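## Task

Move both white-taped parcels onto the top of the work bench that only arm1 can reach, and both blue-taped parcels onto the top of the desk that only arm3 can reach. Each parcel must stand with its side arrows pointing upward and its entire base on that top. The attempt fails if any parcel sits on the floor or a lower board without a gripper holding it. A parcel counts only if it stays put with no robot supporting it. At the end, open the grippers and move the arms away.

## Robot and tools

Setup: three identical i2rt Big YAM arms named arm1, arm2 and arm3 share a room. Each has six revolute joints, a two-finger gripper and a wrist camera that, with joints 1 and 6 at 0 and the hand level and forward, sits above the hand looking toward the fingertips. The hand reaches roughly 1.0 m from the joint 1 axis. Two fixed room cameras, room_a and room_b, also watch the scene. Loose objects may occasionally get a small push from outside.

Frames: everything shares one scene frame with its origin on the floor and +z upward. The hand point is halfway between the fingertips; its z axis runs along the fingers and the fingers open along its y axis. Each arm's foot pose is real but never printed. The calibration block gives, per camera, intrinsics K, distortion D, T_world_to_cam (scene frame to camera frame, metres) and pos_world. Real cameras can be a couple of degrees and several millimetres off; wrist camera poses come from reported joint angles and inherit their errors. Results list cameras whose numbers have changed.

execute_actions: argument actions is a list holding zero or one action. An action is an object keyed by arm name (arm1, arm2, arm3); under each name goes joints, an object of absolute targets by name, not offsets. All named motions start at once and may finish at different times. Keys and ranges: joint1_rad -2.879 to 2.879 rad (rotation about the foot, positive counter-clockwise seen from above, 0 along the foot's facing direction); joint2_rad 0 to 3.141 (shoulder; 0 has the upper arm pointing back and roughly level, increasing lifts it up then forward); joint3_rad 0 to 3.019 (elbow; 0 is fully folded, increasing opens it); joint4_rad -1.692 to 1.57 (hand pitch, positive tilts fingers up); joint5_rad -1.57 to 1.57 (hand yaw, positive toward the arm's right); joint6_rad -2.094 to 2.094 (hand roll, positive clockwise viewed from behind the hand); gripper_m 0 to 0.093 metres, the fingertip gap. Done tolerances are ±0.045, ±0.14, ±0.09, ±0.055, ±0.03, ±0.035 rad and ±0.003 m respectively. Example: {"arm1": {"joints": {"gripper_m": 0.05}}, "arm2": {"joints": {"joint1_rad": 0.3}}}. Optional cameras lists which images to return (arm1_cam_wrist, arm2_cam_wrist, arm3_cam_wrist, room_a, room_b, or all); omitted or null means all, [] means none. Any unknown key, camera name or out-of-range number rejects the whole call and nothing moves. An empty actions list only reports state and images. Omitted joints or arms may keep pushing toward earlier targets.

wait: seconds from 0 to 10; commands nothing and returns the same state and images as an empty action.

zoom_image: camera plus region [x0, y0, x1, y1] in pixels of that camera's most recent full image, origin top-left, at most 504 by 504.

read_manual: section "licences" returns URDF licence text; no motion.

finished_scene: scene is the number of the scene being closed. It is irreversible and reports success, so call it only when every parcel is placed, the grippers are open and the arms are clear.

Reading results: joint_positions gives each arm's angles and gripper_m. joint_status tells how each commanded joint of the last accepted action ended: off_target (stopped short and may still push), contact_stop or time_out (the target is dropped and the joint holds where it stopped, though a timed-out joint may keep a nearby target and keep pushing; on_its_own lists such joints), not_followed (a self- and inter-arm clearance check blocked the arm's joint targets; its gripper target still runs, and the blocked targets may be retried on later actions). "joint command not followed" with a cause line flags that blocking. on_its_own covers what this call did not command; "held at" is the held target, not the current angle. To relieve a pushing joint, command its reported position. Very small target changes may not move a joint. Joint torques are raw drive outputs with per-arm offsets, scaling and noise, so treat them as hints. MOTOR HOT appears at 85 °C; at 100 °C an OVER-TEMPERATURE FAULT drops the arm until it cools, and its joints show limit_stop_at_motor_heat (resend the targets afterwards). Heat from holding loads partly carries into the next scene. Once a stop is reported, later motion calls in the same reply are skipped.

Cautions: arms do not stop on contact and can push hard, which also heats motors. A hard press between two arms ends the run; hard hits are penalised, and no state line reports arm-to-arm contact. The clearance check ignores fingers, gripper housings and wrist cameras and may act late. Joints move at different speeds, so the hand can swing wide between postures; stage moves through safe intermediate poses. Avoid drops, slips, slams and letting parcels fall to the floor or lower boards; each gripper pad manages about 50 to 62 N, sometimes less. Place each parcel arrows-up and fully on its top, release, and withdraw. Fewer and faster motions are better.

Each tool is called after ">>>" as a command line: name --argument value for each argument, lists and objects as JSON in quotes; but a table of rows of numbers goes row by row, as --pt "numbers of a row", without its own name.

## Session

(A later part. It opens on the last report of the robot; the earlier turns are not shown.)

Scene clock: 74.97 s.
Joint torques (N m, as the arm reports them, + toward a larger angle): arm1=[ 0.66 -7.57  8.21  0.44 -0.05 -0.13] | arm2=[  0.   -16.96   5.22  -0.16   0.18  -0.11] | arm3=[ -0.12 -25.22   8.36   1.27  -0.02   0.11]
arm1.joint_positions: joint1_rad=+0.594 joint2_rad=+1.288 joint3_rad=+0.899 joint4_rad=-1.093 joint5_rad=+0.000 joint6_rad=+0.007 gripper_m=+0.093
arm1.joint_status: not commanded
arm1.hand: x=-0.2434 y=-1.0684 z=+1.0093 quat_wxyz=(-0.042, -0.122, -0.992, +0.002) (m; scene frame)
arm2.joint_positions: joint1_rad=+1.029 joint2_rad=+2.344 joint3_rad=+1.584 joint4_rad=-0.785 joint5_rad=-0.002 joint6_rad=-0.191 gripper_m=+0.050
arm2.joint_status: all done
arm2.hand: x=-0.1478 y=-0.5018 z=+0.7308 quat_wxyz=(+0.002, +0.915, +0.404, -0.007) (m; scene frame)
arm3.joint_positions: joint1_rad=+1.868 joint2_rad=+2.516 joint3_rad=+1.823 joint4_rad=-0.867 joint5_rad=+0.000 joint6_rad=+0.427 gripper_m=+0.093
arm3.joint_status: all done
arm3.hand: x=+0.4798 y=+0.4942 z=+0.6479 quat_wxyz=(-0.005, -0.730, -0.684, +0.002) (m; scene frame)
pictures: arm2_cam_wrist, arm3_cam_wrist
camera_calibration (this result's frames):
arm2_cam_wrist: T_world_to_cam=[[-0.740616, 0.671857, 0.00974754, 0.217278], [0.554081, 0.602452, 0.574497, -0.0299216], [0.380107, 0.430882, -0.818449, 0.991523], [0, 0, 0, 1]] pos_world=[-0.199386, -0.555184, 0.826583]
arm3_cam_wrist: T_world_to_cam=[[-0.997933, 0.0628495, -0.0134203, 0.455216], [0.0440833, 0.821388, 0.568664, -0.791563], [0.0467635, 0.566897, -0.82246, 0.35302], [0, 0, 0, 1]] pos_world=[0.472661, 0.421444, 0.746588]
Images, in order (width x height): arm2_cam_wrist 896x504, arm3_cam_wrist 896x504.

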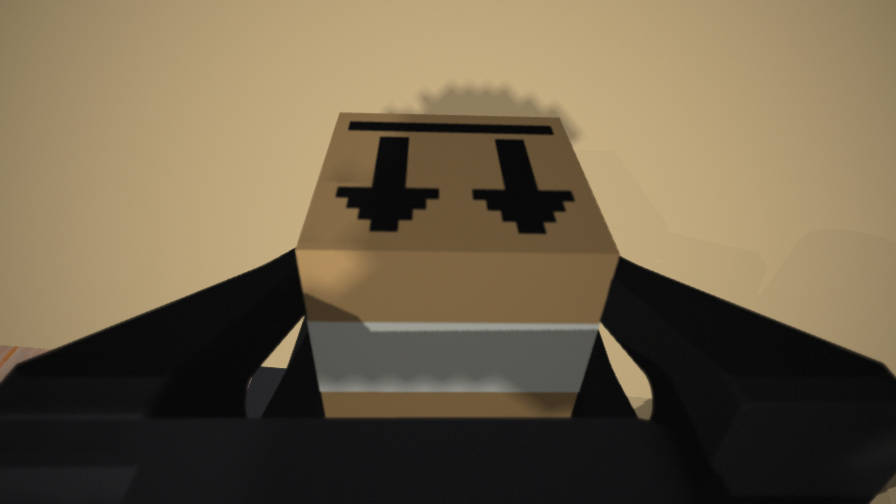

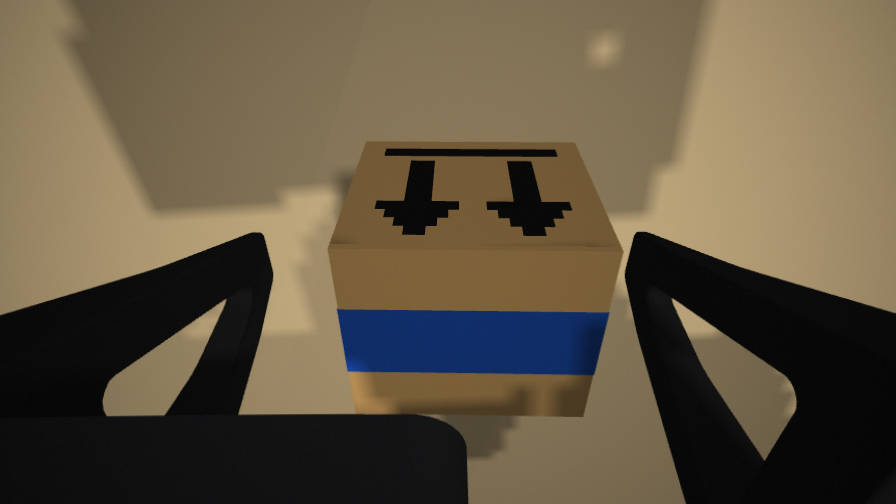

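>>> execute_actions --actions '[{"arm2": {"joints": {"joint2_rad": 2.498, "joint4_rad": -0.68}}, "arm3": {"joints": {"gripper_m": 0.04}}, "arm1": {"joints": {"joint1_rad": 1.1}}}]' --cameras '["arm2_cam_wrist"]'

Scene clock: 76.53 s.
Joint torques (N m, as the arm reports them, + toward a larger angle): arm1=[ 0.67 -7.64  8.22  0.46 -0.05 -0.13] | arm2=[ -0.13 -18.57   4.98   0.22   0.09  -0.1 ] | arm3=[ -0.18 -24.7    8.41   1.29  -0.05   0.1 ]
arm1.joint_positions: joint1_rad=+1.094 joint2_rad=+1.288 joint3_rad=+0.899 joint4_rad=-1.093 joint5_rad=+0.000 joint6_rad=+0.007 gripper_m=+0.093
arm1.joint_status: all done
arm1.hand: x=-0.2452 y=-0.8921 z=+1.0106 quat_wxyz=(-0.043, +0.127, -0.991, -0.010) (m; scene frame)
arm2.joint_positions: joint1_rad=+1.029 joint2_rad=+2.505 joint3_rad=+1.575 joint4_rad=-0.689 joint5_rad=+0.001 joint6_rad=-0.191 gripper_m=+0.049
arm2.joint_status: all done
arm2.hand: x=-0.1189 y=-0.4796 z=+0.6352 quat_wxyz=(-0.008, +0.914, +0.404, +0.029) (m; scene frame)
arm3.joint_positions: joint1_rad=+1.868 joint2_rad=+2.516 joint3_rad=+1.823 joint4_rad=-0.867 joint5_rad=+0.000 joint6_rad=+0.428 gripper_m=+0.056
arm3.joint_status: gripper_m off_target (ended at +0.056, target +0.040)
arm3.hand: x=+0.4797 y=+0.4942 z=+0.6479 quat_wxyz=(-0.005, -0.730, -0.684, +0.002) (m; scene frame)
pictures: arm2_cam_wrist
camera_calibration (this result's frames):
arm2_cam_wrist: T_world_to_cam=[[-0.740816, 0.671704, -0.00228524, 0.232211], [0.518747, 0.574276, 0.633332, -0.0594275], [0.426724, 0.467997, -0.773877, 0.887776], [0, 0, 0, 1]] pos_world=[-0.175982, -0.537326, 0.725197]
Images, in order (width x height): arm2_cam_wrist 896x504.

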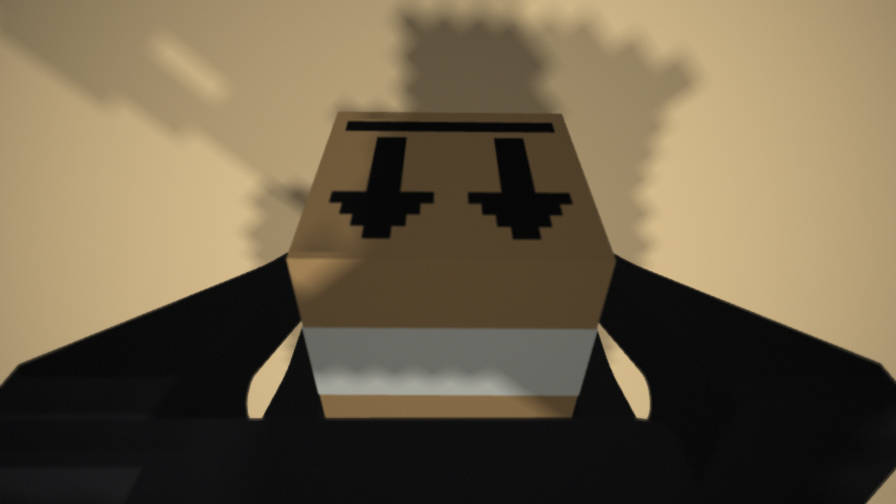

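>>> execute_actions --actions '[{"arm2": {"joints": {"gripper_m": 0.093}}, "arm3": {"joints": {"joint1_rad": -0.79, "joint2_rad": 2.27, "joint4_rad": -1.113}}}]' --cameras '["arm3_cam_wrist", "room_a"]'

Scene clock: 79.93 s.
Joint torques (N m, as the arm reports them, + toward a larger angle): arm1=[ 0.78 -7.45  8.22  0.42 -0.05 -0.13] | arm2=[ -0.19 -18.58   4.88   0.25   0.08  -0.11] | arm3=[ -1.51 -21.66   8.77   0.79  -0.1    0.08]
arm1.joint_positions: joint1_rad=+1.094 joint2_rad=+1.288 joint3_rad=+0.899 joint4_rad=-1.093 joint5_rad=+0.000 joint6_rad=+0.007 gripper_m=+0.093
arm1.joint_status: not commanded
arm1.hand: x=-0.2452 y=-0.8921 z=+1.0106 quat_wxyz=(-0.043, +0.127, -0.991, -0.010) (m; scene frame)
arm2.joint_positions: joint1_rad=+1.029 joint2_rad=+2.505 joint3_rad=+1.575 joint4_rad=-0.689 joint5_rad=+0.001 joint6_rad=-0.191 gripper_m=+0.093
arm2.joint_status: all done
arm2.hand: x=-0.1189 y=-0.4796 z=+0.6352 quat_wxyz=(-0.008, +0.914, +0.404, +0.029) (m; scene frame)
arm3.joint_positions: joint1_rad=-0.783 joint2_rad=+2.244 joint3_rad=+1.838 joint4_rad=-1.104 joint5_rad=+0.001 joint6_rad=+0.429 gripper_m=+0.056
arm3.joint_status: all done
arm3.hand: x=-0.2652 y=+1.5616 z=+0.8273 quat_wxyz=(+0.005, -0.840, +0.542, +0.029) (m; scene frame)
pictures: arm3_cam_wrist, room_a
camera_calibration (this result's frames):
arm3_cam_wrist: T_world_to_cam=[[0.910145, 0.413109, -0.0312689, -0.379123], [0.36528, -0.764574, 0.531034, 0.855532], [0.195468, -0.49474, -0.846773, 1.6477], [0, 0, 0, 1]] pos_world=[-0.289523, 1.62592, 0.929054]
Images, in order (width x height): arm3_cam_wrist 896x504, room_a 896x504.

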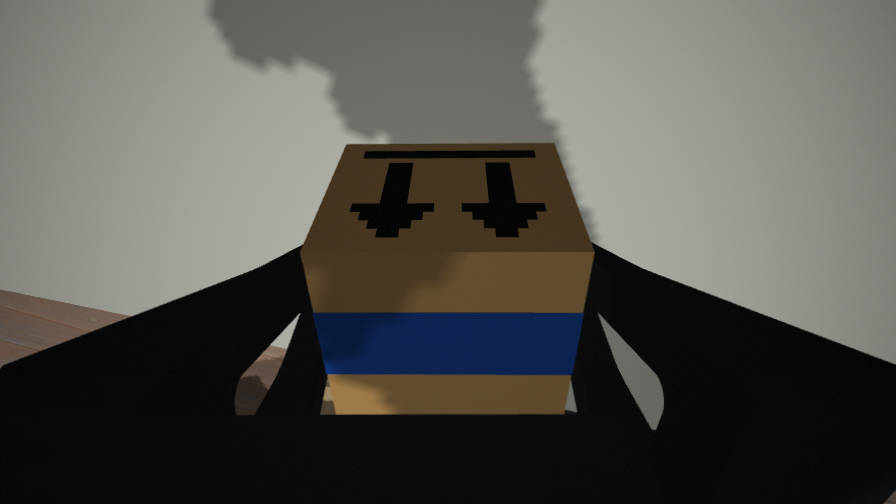

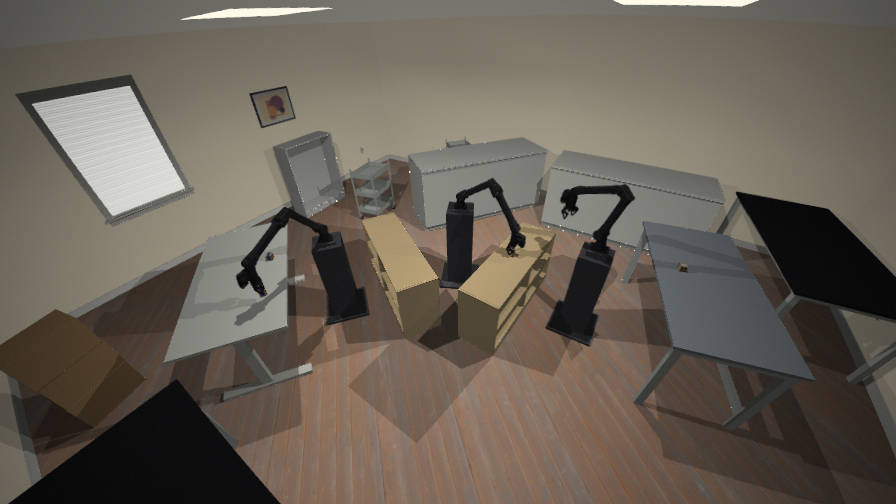

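>>> execute_actions --actions '[{"arm1": {"joints": {"joint1_rad": 1.675, "joint2_rad": 2.53, "joint3_rad": 2.05, "joint4_rad": -1.07}}, "arm2": {"joints": {"joint2_rad": 0.9, "joint3_rad": 0.6, "joint4_rad": -1.2}}, "arm3": {"joints": {"joint2_rad": 2.35, "joint4_rad": -1.05}}}]' --cameras '["arm1_cam_wrist", "arm3_cam_wrist"]'

Scene clock: 82.60 s.
Joint torques (N m, as the arm reports them, + toward a larger angle): arm1=[ -0.73 -24.23  10.1    0.5   -0.05  -0.13] | arm2=[-0.05 -1.7   7.22 -0.15  0.08 -0.11] | arm3=[ -0.86 -23.1    9.15   1.27  -0.09   0.09]
arm1.joint_positions: joint1_rad=+1.686 joint2_rad=+2.521 joint3_rad=+2.014 joint4_rad=-1.067 joint5_rad=+0.000 joint6_rad=+0.007 gripper_m=+0.093
arm1.joint_status: all done
arm1.hand: x=-0.1282 y=-0.4528 z=+0.7546 quat_wxyz=(+0.001, +0.411, -0.912, -0.003) (m; scene frame)
arm2.joint_positions: joint1_rad=+1.029 joint2_rad=+0.897 joint3_rad=+0.604 joint4_rad=-1.194 joint5_rad=+0.001 joint6_rad=-0.191 gripper_m=+0.093
arm2.joint_status: all done
arm2.hand: x=+0.1647 y=-0.2680 z=+1.0037 quat_wxyz=(+0.007, +0.914, +0.404, -0.035) (m; scene frame)
arm3.joint_positions: joint1_rad=-0.783 joint2_rad=+2.334 joint3_rad=+1.827 joint4_rad=-1.059 joint5_rad=+0.001 joint6_rad=+0.429 gripper_m=+0.056
arm3.joint_status: all done
arm3.hand: x=-0.2585 y=+1.5558 z=+0.7652 quat_wxyz=(+0.001, -0.840, +0.543, +0.002) (m; scene frame)
pictures: arm1_cam_wrist, arm3_cam_wrist
camera_calibration (this result's frames):
arm1_cam_wrist: T_world_to_cam=[[0.741497, -0.67092, -0.006952, -0.204443], [-0.541531, -0.60455, 0.584178, -0.780725], [-0.396139, -0.429402, -0.811596, 0.488796], [0, 0, 0, 1]] pos_world=[-0.0775611, -0.399263, 0.851366]
arm3_cam_wrist: T_world_to_cam=[[0.910973, 0.412381, -0.00834765, -0.400938], [0.342266, -0.744481, 0.573239, 0.812092], [0.230178, -0.525062, -0.819346, 1.62609], [0, 0, 0, 1]] pos_world=[-0.286998, 1.62372, 0.863461]
Images, in order (width x height): arm1_cam_wrist 896x504, arm3_cam_wrist 896x504.

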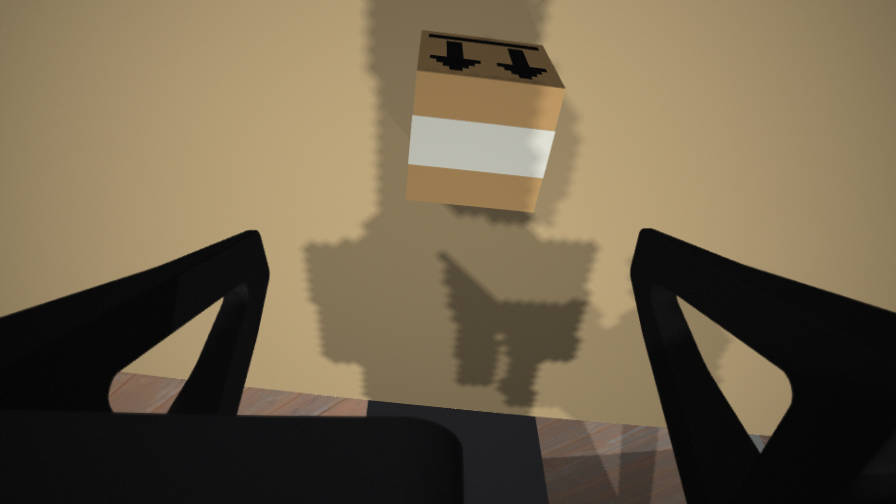

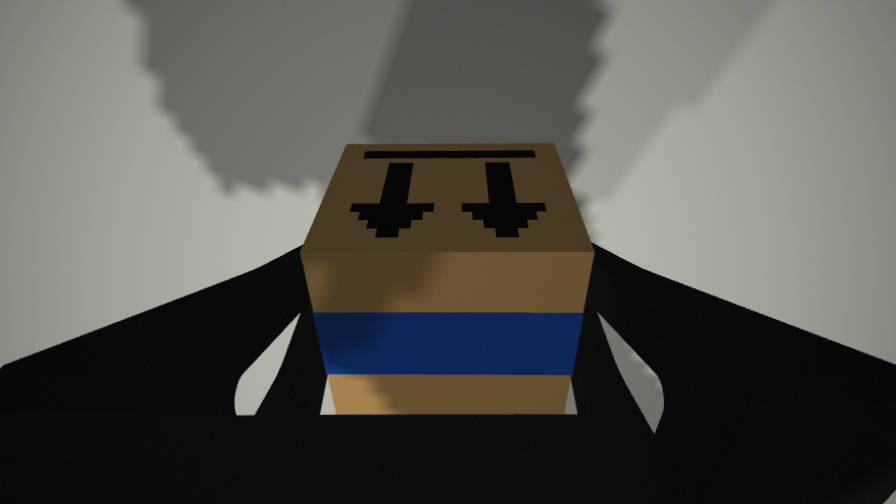

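>>> execute_actions --actions '[{"arm1": {"joints": {"joint1_rad": 1.66, "joint2_rad": 2.68, "joint4_rad": -0.897, "joint6_rad": 0.11}}, "arm3": {"joints": {"joint2_rad": 2.36}}}]' --cameras '["arm1_cam_wrist", "arm3_cam_wrist"]'

Scene clock: 84.47 s.
Joint torques (N m, as the arm reports them, + toward a larger angle): arm1=[ -0.29 -23.93   8.32   0.85  -0.04   0.04] | arm2=[-0.16 -1.56  7.15 -0.06  0.08 -0.11] | arm3=[ -0.82 -22.13   9.03   1.32  -0.1    0.08]
arm1.joint_positions: joint1_rad=+1.671 joint2_rad=+2.670 joint3_rad=+2.031 joint4_rad=-0.904 joint5_rad=+0.000 joint6_rad=+0.101 gripper_m=+0.093
arm1.joint_status: all done
arm1.hand: x=-0.1200 y=-0.4587 z=+0.6582 quat_wxyz=(-0.012, +0.360, -0.933, -0.010) (m; scene frame)
arm2.joint_positions: joint1_rad=+1.029 joint2_rad=+0.897 joint3_rad=+0.604 joint4_rad=-1.194 joint5_rad=+0.001 joint6_rad=-0.191 gripper_m=+0.093
arm2.joint_status: not commanded
arm2.hand: x=+0.1647 y=-0.2680 z=+1.0037 quat_wxyz=(+0.007, +0.914, +0.404, -0.035) (m; scene frame)
arm3.joint_positions: joint1_rad=-0.783 joint2_rad=+2.334 joint3_rad=+1.827 joint4_rad=-1.059 joint5_rad=+0.001 joint6_rad=+0.429 gripper_m=+0.056
arm3.joint_status: all done
arm3.hand: x=-0.2585 y=+1.5558 z=+0.7652 quat_wxyz=(+0.001, -0.840, +0.543, +0.002) (m; scene frame)
pictures: arm1_cam_wrist, arm3_cam_wrist
camera_calibration (this result's frames):
arm1_cam_wrist: T_world_to_cam=[[0.664056, -0.74761, -0.0104322, -0.257362], [-0.615587, -0.554601, 0.559884, -0.693611], [-0.42436, -0.365372, -0.828506, 0.448437], [0, 0, 0, 1]] pos_world=[-0.0657757, -0.413237, 0.757189]
arm3_cam_wrist: T_world_to_cam=[[0.910973, 0.412381, -0.00834765, -0.400938], [0.342266, -0.744481, 0.573239, 0.812092], [0.230178, -0.525062, -0.819346, 1.62609], [0, 0, 0, 1]] pos_world=[-0.286998, 1.62372, 0.863461]
Images, in order (width x height): arm1_cam_wrist 896x504, arm3_cam_wrist 896x504.

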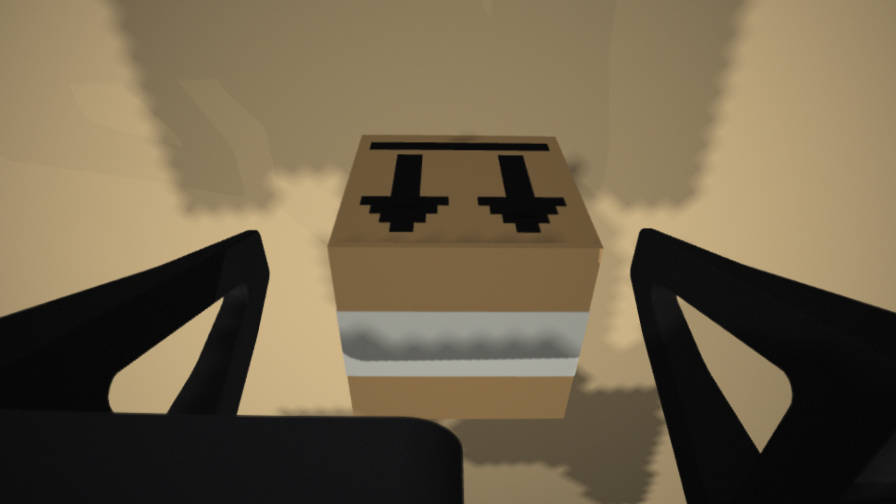

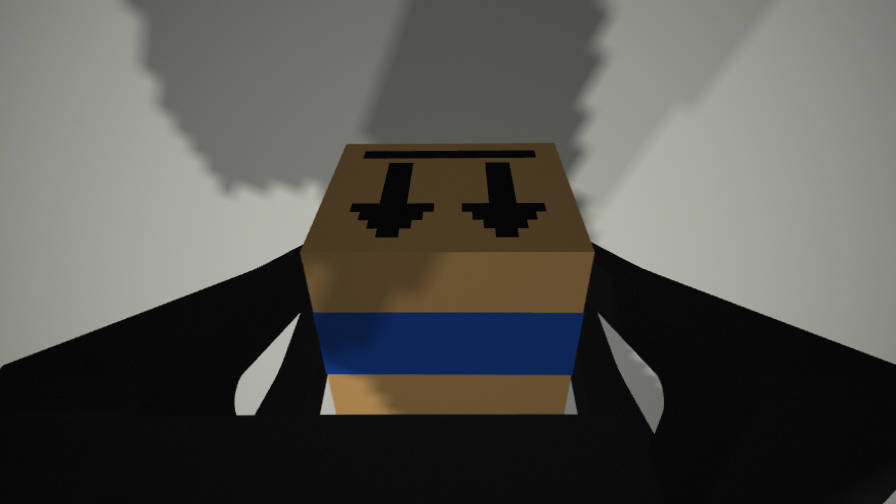

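>>> execute_actions --actions '[{"arm1": {"joints": {"gripper_m": 0.04}}, "arm3": {"joints": {"joint3_rad": 1.8, "joint4_rad": -1.03}}}]' --cameras '["arm3_cam_wrist"]'

Scene clock: 85.40 s.
Joint torques (N m, as the arm reports them, + toward a larger angle): arm1=[ -0.41 -24.51   8.37   0.85  -0.04   0.04] | arm2=[-0.18 -1.55  7.16 -0.06  0.08 -0.11] | arm3=[ -0.41 -21.49   7.96   1.29  -0.06   0.08]
arm1.joint_positions: joint1_rad=+1.671 joint2_rad=+2.670 joint3_rad=+2.031 joint4_rad=-0.904 joint5_rad=+0.000 joint6_rad=+0.102 gripper_m=+0.049
arm1.joint_status: gripper_m off_target (ended at +0.049, target +0.040)
arm1.hand: x=-0.1200 y=-0.4587 z=+0.6582 quat_wxyz=(-0.012, +0.360, -0.933, -0.010) (m; scene frame)
arm2.joint_positions: joint1_rad=+1.029 joint2_rad=+0.897 joint3_rad=+0.604 joint4_rad=-1.194 joint5_rad=+0.001 joint6_rad=-0.191 gripper_m=+0.093
arm2.joint_status: not commanded
arm2.hand: x=+0.1647 y=-0.2680 z=+1.0037 quat_wxyz=(+0.007, +0.914, +0.404, -0.035) (m; scene frame)
arm3.joint_positions: joint1_rad=-0.783 joint2_rad=+2.334 joint3_rad=+1.805 joint4_rad=-1.038 joint5_rad=+0.001 joint6_rad=+0.430 gripper_m=+0.056
arm3.joint_status: all done
arm3.hand: x=-0.2553 y=+1.5529 z=+0.7580 quat_wxyz=(+0.001, -0.840, +0.543, +0.002) (m; scene frame)
pictures: arm3_cam_wrist
camera_calibration (this result's frames):
arm3_cam_wrist: T_world_to_cam=[[0.91113, 0.412027, -0.00872656, -0.401789], [0.341943, -0.743992, 0.574065, 0.811497], [0.230038, -0.526032, -0.818763, 1.61894], [0, 0, 0, 1]] pos_world=[-0.283822, 1.62091, 0.856172]
Images, in order (width x height): arm3_cam_wrist 896x504.

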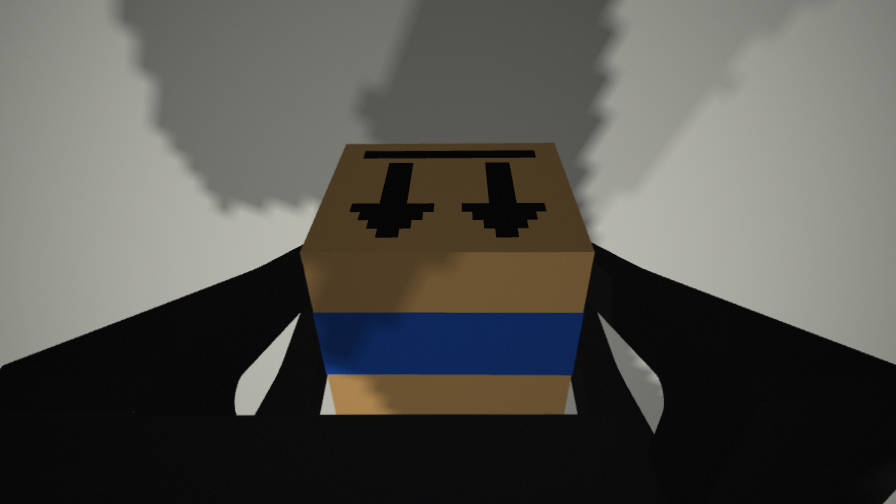

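>>> execute_actions --actions '[{"arm1": {"joints": {"joint1_rad": -0.8, "joint2_rad": 2.36, "joint4_rad": -1.226}}, "arm3": {"joints": {"gripper_m": 0.093}}}]' --cameras '["arm1_cam_wrist", "arm3_cam_wrist"]'

Scene clock: 88.50 s.
Joint torques (N m, as the arm reports them, + toward a larger angle): arm1=[  0.34 -22.75   8.05   0.37  -0.08   0.02] | arm2=[-0.18 -1.55  7.14 -0.09  0.08 -0.1 ] | arm3=[ -0.79 -22.09   7.91   1.27  -0.06   0.09]
arm1.joint_positions: joint1_rad=-0.806 joint2_rad=+2.335 joint3_rad=+2.055 joint4_rad=-1.219 joint5_rad=+0.001 joint6_rad=+0.103 gripper_m=+0.049
arm1.joint_status: all done
arm1.hand: x=-0.6392 y=-1.6991 z=+0.8892 quat_wxyz=(-0.022, -0.765, -0.644, +0.024) (m; scene frame)
arm2.joint_positions: joint1_rad=+1.029 joint2_rad=+0.897 joint3_rad=+0.604 joint4_rad=-1.194 joint5_rad=+0.001 joint6_rad=-0.191 gripper_m=+0.093
arm2.joint_status: not commanded
arm2.hand: x=+0.1647 y=-0.2680 z=+1.0037 quat_wxyz=(+0.007, +0.914, +0.404, -0.035) (m; scene frame)
arm3.joint_positions: joint1_rad=-0.783 joint2_rad=+2.334 joint3_rad=+1.805 joint4_rad=-1.038 joint5_rad=+0.001 joint6_rad=+0.430 gripper_m=+0.093
arm3.joint_status: all done
arm3.hand: x=-0.2553 y=+1.5529 z=+0.7580 quat_wxyz=(+0.001, -0.840, +0.543, +0.002) (m; scene frame)
pictures: arm1_cam_wrist, arm3_cam_wrist
camera_calibration (this result's frames):
arm1_cam_wrist: T_world_to_cam=[[-0.983412, 0.181348, -0.00379199, -0.318037], [0.151808, 0.834304, 0.529991, 1.0466], [0.0992765, 0.520624, -0.847995, 1.8237], [0, 0, 0, 1]] pos_world=[-0.652693, -1.76497, 0.990596]
arm3_cam_wrist: T_world_to_cam=[[0.91113, 0.412027, -0.00872656, -0.401789], [0.341943, -0.743992, 0.574065, 0.811497], [0.230038, -0.526032, -0.818763, 1.61894], [0, 0, 0, 1]] pos_world=[-0.283822, 1.62091, 0.856172]
Images, in order (width x height): arm1_cam_wrist 896x504, arm3_cam_wrist 896x504.

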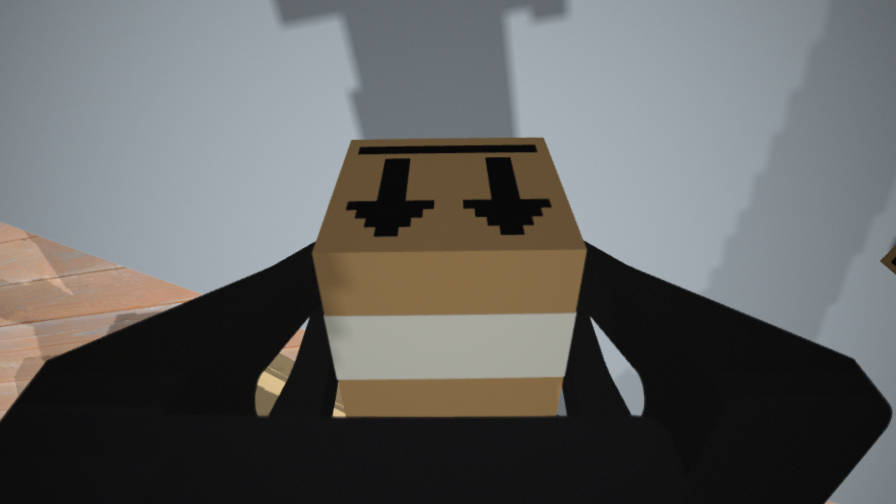

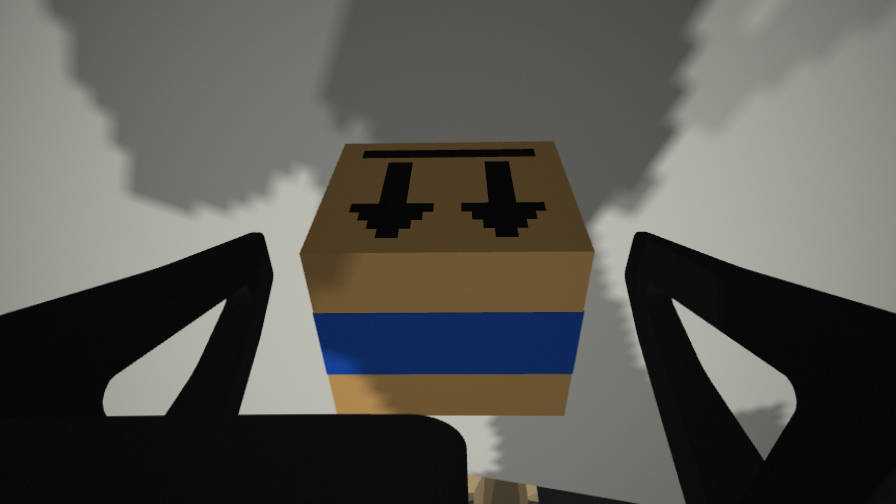

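>>> execute_actions --actions '[{"arm1": {"joints": {"joint3_rad": 1.845, "joint4_rad": -1.05}}, "arm3": {"joints": {"joint2_rad": 1.9, "joint4_rad": -1.3}}}]' --cameras '["arm1_cam_wrist"]'

Scene clock: 90.33 s.
Joint torques (N m, as the arm reports them, + toward a larger angle): arm1=[  0.74 -21.75   7.88   0.92  -0.07   0.02] | arm2=[-0.18 -1.52  7.17 -0.08  0.09 -0.11] | arm3=[ -0.83 -18.76  10.11   1.04  -0.06   0.07]
arm1.joint_positions: joint1_rad=-0.806 joint2_rad=+2.339 joint3_rad=+1.841 joint4_rad=-1.057 joint5_rad=+0.001 joint6_rad=+0.103 gripper_m=+0.049
arm1.joint_status: all done
arm1.hand: x=-0.6364 y=-1.6541 z=+0.8105 quat_wxyz=(-0.002, -0.765, -0.644, +0.005) (m; scene frame)
arm2.joint_positions: joint1_rad=+1.029 joint2_rad=+0.897 joint3_rad=+0.604 joint4_rad=-1.194 joint5_rad=+0.001 joint6_rad=-0.191 gripper_m=+0.093
arm2.joint_status: not commanded
arm2.hand: x=+0.1647 y=-0.2680 z=+1.0037 quat_wxyz=(+0.007, +0.914, +0.404, -0.035) (m; scene frame)
arm3.joint_positions: joint1_rad=-0.783 joint2_rad=+1.877 joint3_rad=+1.799 joint4_rad=-1.291 joint5_rad=+0.001 joint6_rad=+0.430 gripper_m=+0.093
arm3.joint_status: all done
arm3.hand: x=-0.2309 y=+1.5315 z=+1.0394 quat_wxyz=(+0.015, -0.836, +0.540, +0.099) (m; scene frame)
pictures: arm1_cam_wrist
camera_calibration (this result's frames):
arm1_cam_wrist: T_world_to_cam=[[-0.983376, 0.181559, 0.00272018, -0.32866], [0.14983, 0.80288, 0.577005, 0.958962], [0.102576, 0.567821, -0.816736, 1.78805], [0, 0, 0, 1]] pos_world=[-0.650289, -1.72555, 0.907932]
Images, in order (width x height): arm1_cam_wrist 896x504.

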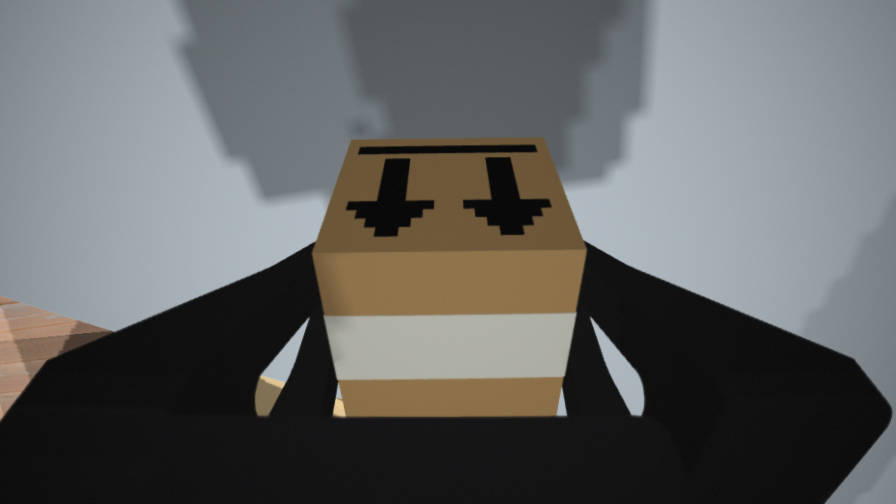

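>>> execute_actions --actions '[{"arm1": {"joints": {"gripper_m": 0.093}}}]' --cameras '["arm1_cam_wrist"]'

>>> execute_actions --actions '[{"arm1": {"joints": {"joint2_rad": 2.0, "joint4_rad": -1.3}}}]'

Scene clock: 91.10 s.
Joint torques (N m, as the arm reports them, + toward a larger angle): arm1=[  0.57 -21.81   7.81   0.86  -0.07   0.02] | arm2=[-0.12 -1.62  7.14 -0.07  0.08 -0.11] | arm3=[ -0.81 -18.71  10.05   1.03  -0.06   0.08]
arm1.joint_positions: joint1_rad=-0.806 joint2_rad=+2.339 joint3_rad=+1.841 joint4_rad=-1.057 joint5_rad=+0.001 joint6_rad=+0.103 gripper_m=+0.093
arm1.joint_status: all done
arm1.hand: x=-0.6364 y=-1.6541 z=+0.8105 quat_wxyz=(-0.002, -0.765, -0.644, +0.005) (m; scene frame)
arm2.joint_positions: joint1_rad=+1.029 joint2_rad=+0.897 joint3_rad=+0.604 joint4_rad=-1.194 joint5_rad=+0.001 joint6_rad=-0.191 gripper_m=+0.093
arm2.joint_status: not commanded
arm2.hand: x=+0.1647 y=-0.2680 z=+1.0037 quat_wxyz=(+0.007, +0.914, +0.404, -0.035) (m; scene frame)
arm3.joint_positions: joint1_rad=-0.783 joint2_rad=+1.877 joint3_rad=+1.799 joint4_rad=-1.290 joint5_rad=+0.001 joint6_rad=+0.430 gripper_m=+0.093
arm3.joint_status: not commanded
arm3.hand: x=-0.2310 y=+1.5316 z=+1.0394 quat_wxyz=(+0.015, -0.836, +0.540, +0.099) (m; scene frame)
pictures: arm1_cam_wrist
camera_calibration (this result's frames):
arm1_cam_wrist: T_world_to_cam=[[-0.983376, 0.181559, 0.00272018, -0.32866], [0.14983, 0.80288, 0.577005, 0.958962], [0.102576, 0.567821, -0.816736, 1.78805], [0, 0, 0, 1]] pos_world=[-0.650289, -1.72555, 0.907932]
Images, in order (width x height): arm1_cam_wrist 896x504.

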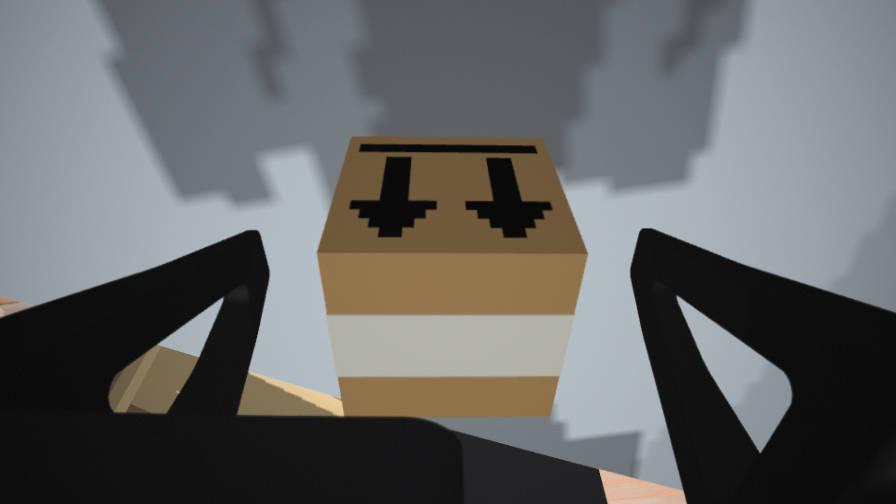

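Scene clock: 92.53 s.
Joint torques (N m, as the arm reports them, + toward a larger angle): arm1=[  0.57 -18.75   9.21   0.52  -0.07   0.02] | arm2=[-0.2  -1.58  7.15 -0.07  0.09 -0.11] | arm3=[ -0.85 -18.4   10.06   1.03  -0.06   0.07]
arm1.joint_positions: joint1_rad=-0.806 joint2_rad=+1.972 joint3_rad=+1.840 joint4_rad=-1.293 joint5_rad=+0.001 joint6_rad=+0.103 gripper_m=+0.093
arm1.joint_status: all done
arm1.hand: x=-0.6339 y=-1.6294 z=+1.0426 quat_wxyz=(-0.049, -0.763, -0.643, +0.050) (m; scene frame)
arm2.joint_positions: joint1_rad=+1.029 joint2_rad=+0.897 joint3_rad=+0.604 joint4_rad=-1.194 joint5_rad=+0.001 joint6_rad=-0.191 gripper_m=+0.093
arm2.joint_status: not commanded
arm2.hand: x=+0.1647 y=-0.2680 z=+1.0037 quat_wxyz=(+0.007, +0.914, +0.404, -0.035) (m; scene frame)
arm3.joint_positions: joint1_rad=-0.783 joint2_rad=+1.877 joint3_rad=+1.799 joint4_rad=-1.291 joint5_rad=+0.001 joint6_rad=+0.430 gripper_m=+0.093
arm3.joint_status: not commanded
arm3.hand: x=-0.2309 y=+1.5315 z=+1.0394 quat_wxyz=(+0.015, -0.836, +0.540, +0.099) (m; scene frame)
pictures: arm1_cam_wrist, arm2_cam_wrist, arm3_cam_wrist, room_a, room_b
camera_calibration (this result's frames):
arm1_cam_wrist: T_world_to_cam=[[-0.983495, 0.180521, -0.0122339, -0.317566], [0.154098, 0.871137, 0.466235, 1.03424], [0.0948227, 0.456654, -0.884576, 1.84805], [0, 0, 0, 1]] pos_world=[-0.646936, -1.68756, 1.14865]
arm2_cam_wrist: T_world_to_cam=[[-0.739808, 0.672424, 0.0230297, 0.275652], [0.580446, 0.620556, 0.52725, -0.452738], [0.340244, 0.403432, -0.849398, 1.0257], [0, 0, 0, 1]] pos_world=[0.117732, -0.318204, 1.10358]
arm3_cam_wrist: T_world_to_cam=[[0.903795, 0.418448, -0.0897539, -0.340084], [0.415658, -0.808349, 0.416893, 0.904653], [0.101895, -0.414093, -0.904513, 1.72057], [0, 0, 0, 1]] pos_world=[-0.243979, 1.58606, 1.14861]
Images, in order (width x height): arm1_cam_wrist 896x504, arm2_cam_wrist 896x504, arm3_cam_wrist 896x504, room_a 896x504, room_b 896x504.

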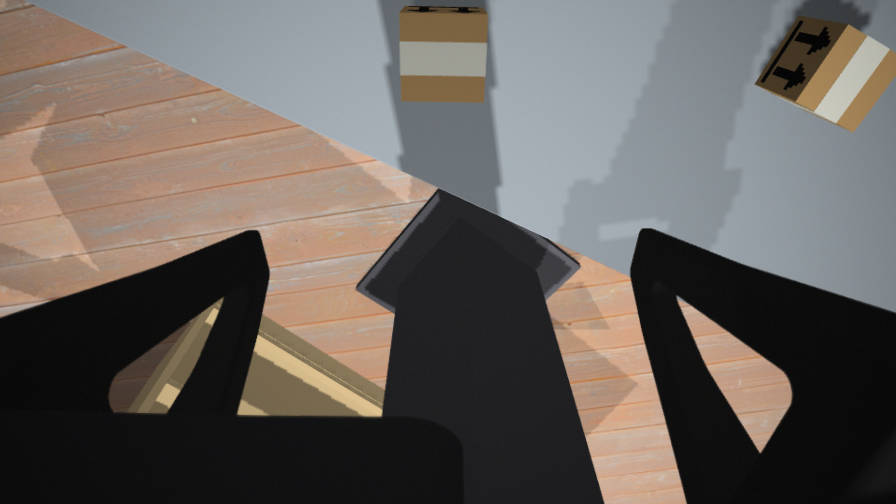

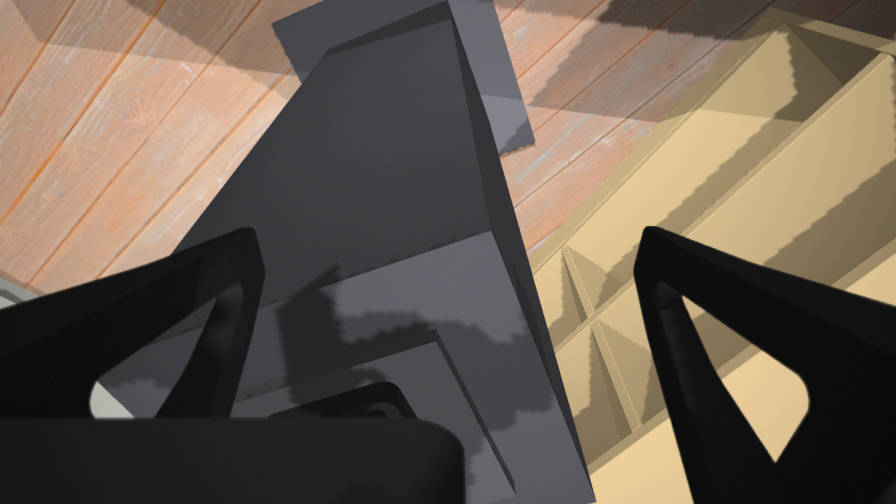

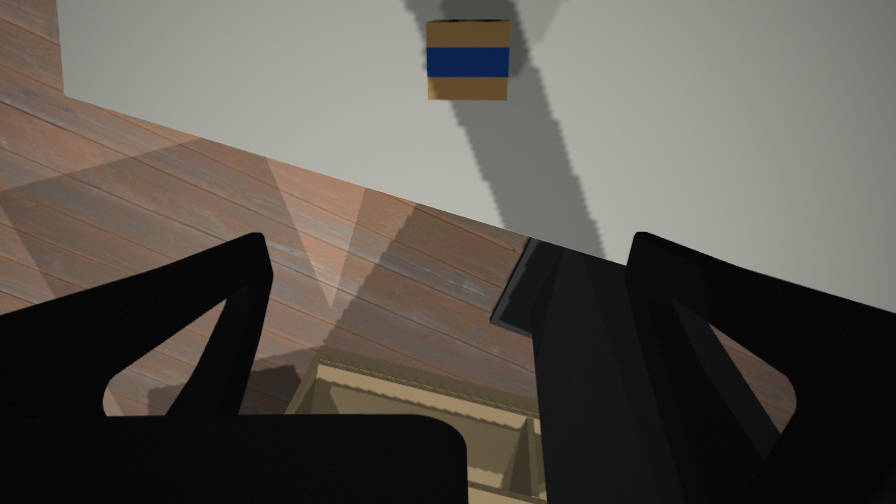

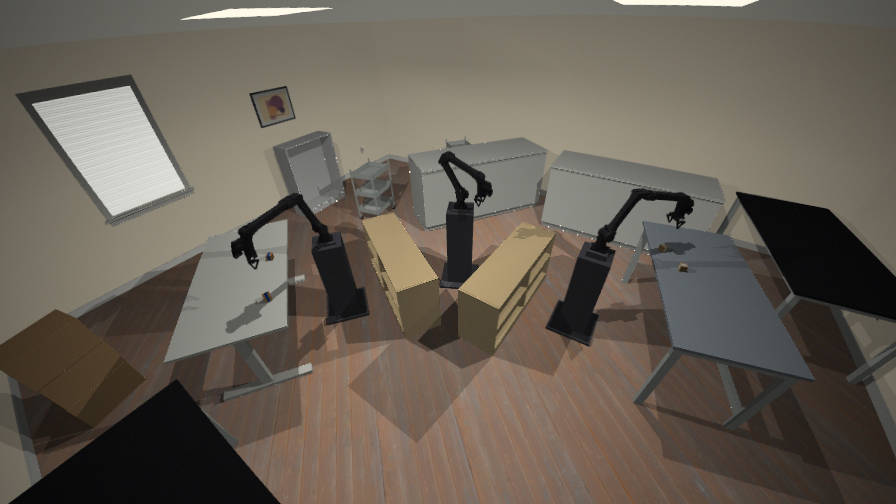

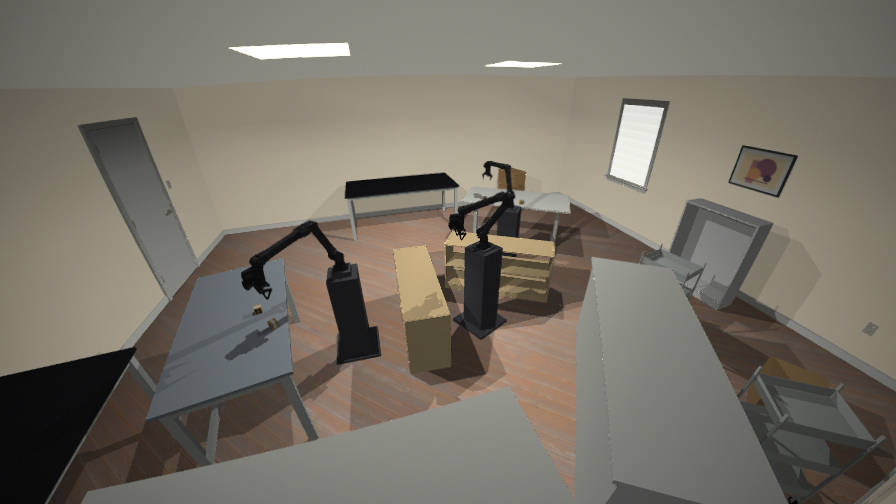

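>>> zoom_image --camera "room_a" --region '[230, 235, 310, 315]'

Region (230, 235, 310, 315) of room_a's 896x504 image, scaled by 6.300, with more detail than that image has.

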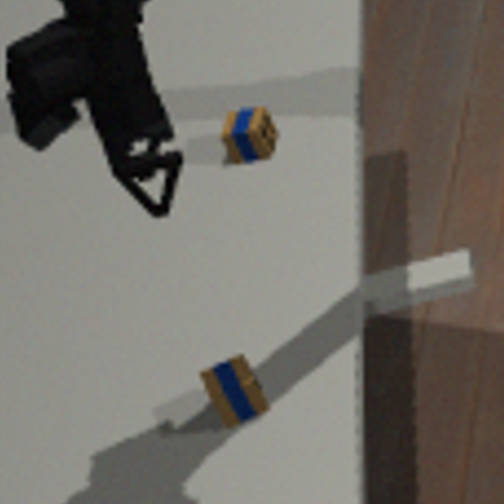

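>>> finished_scene --scene 1

The scene is finished: the task was done.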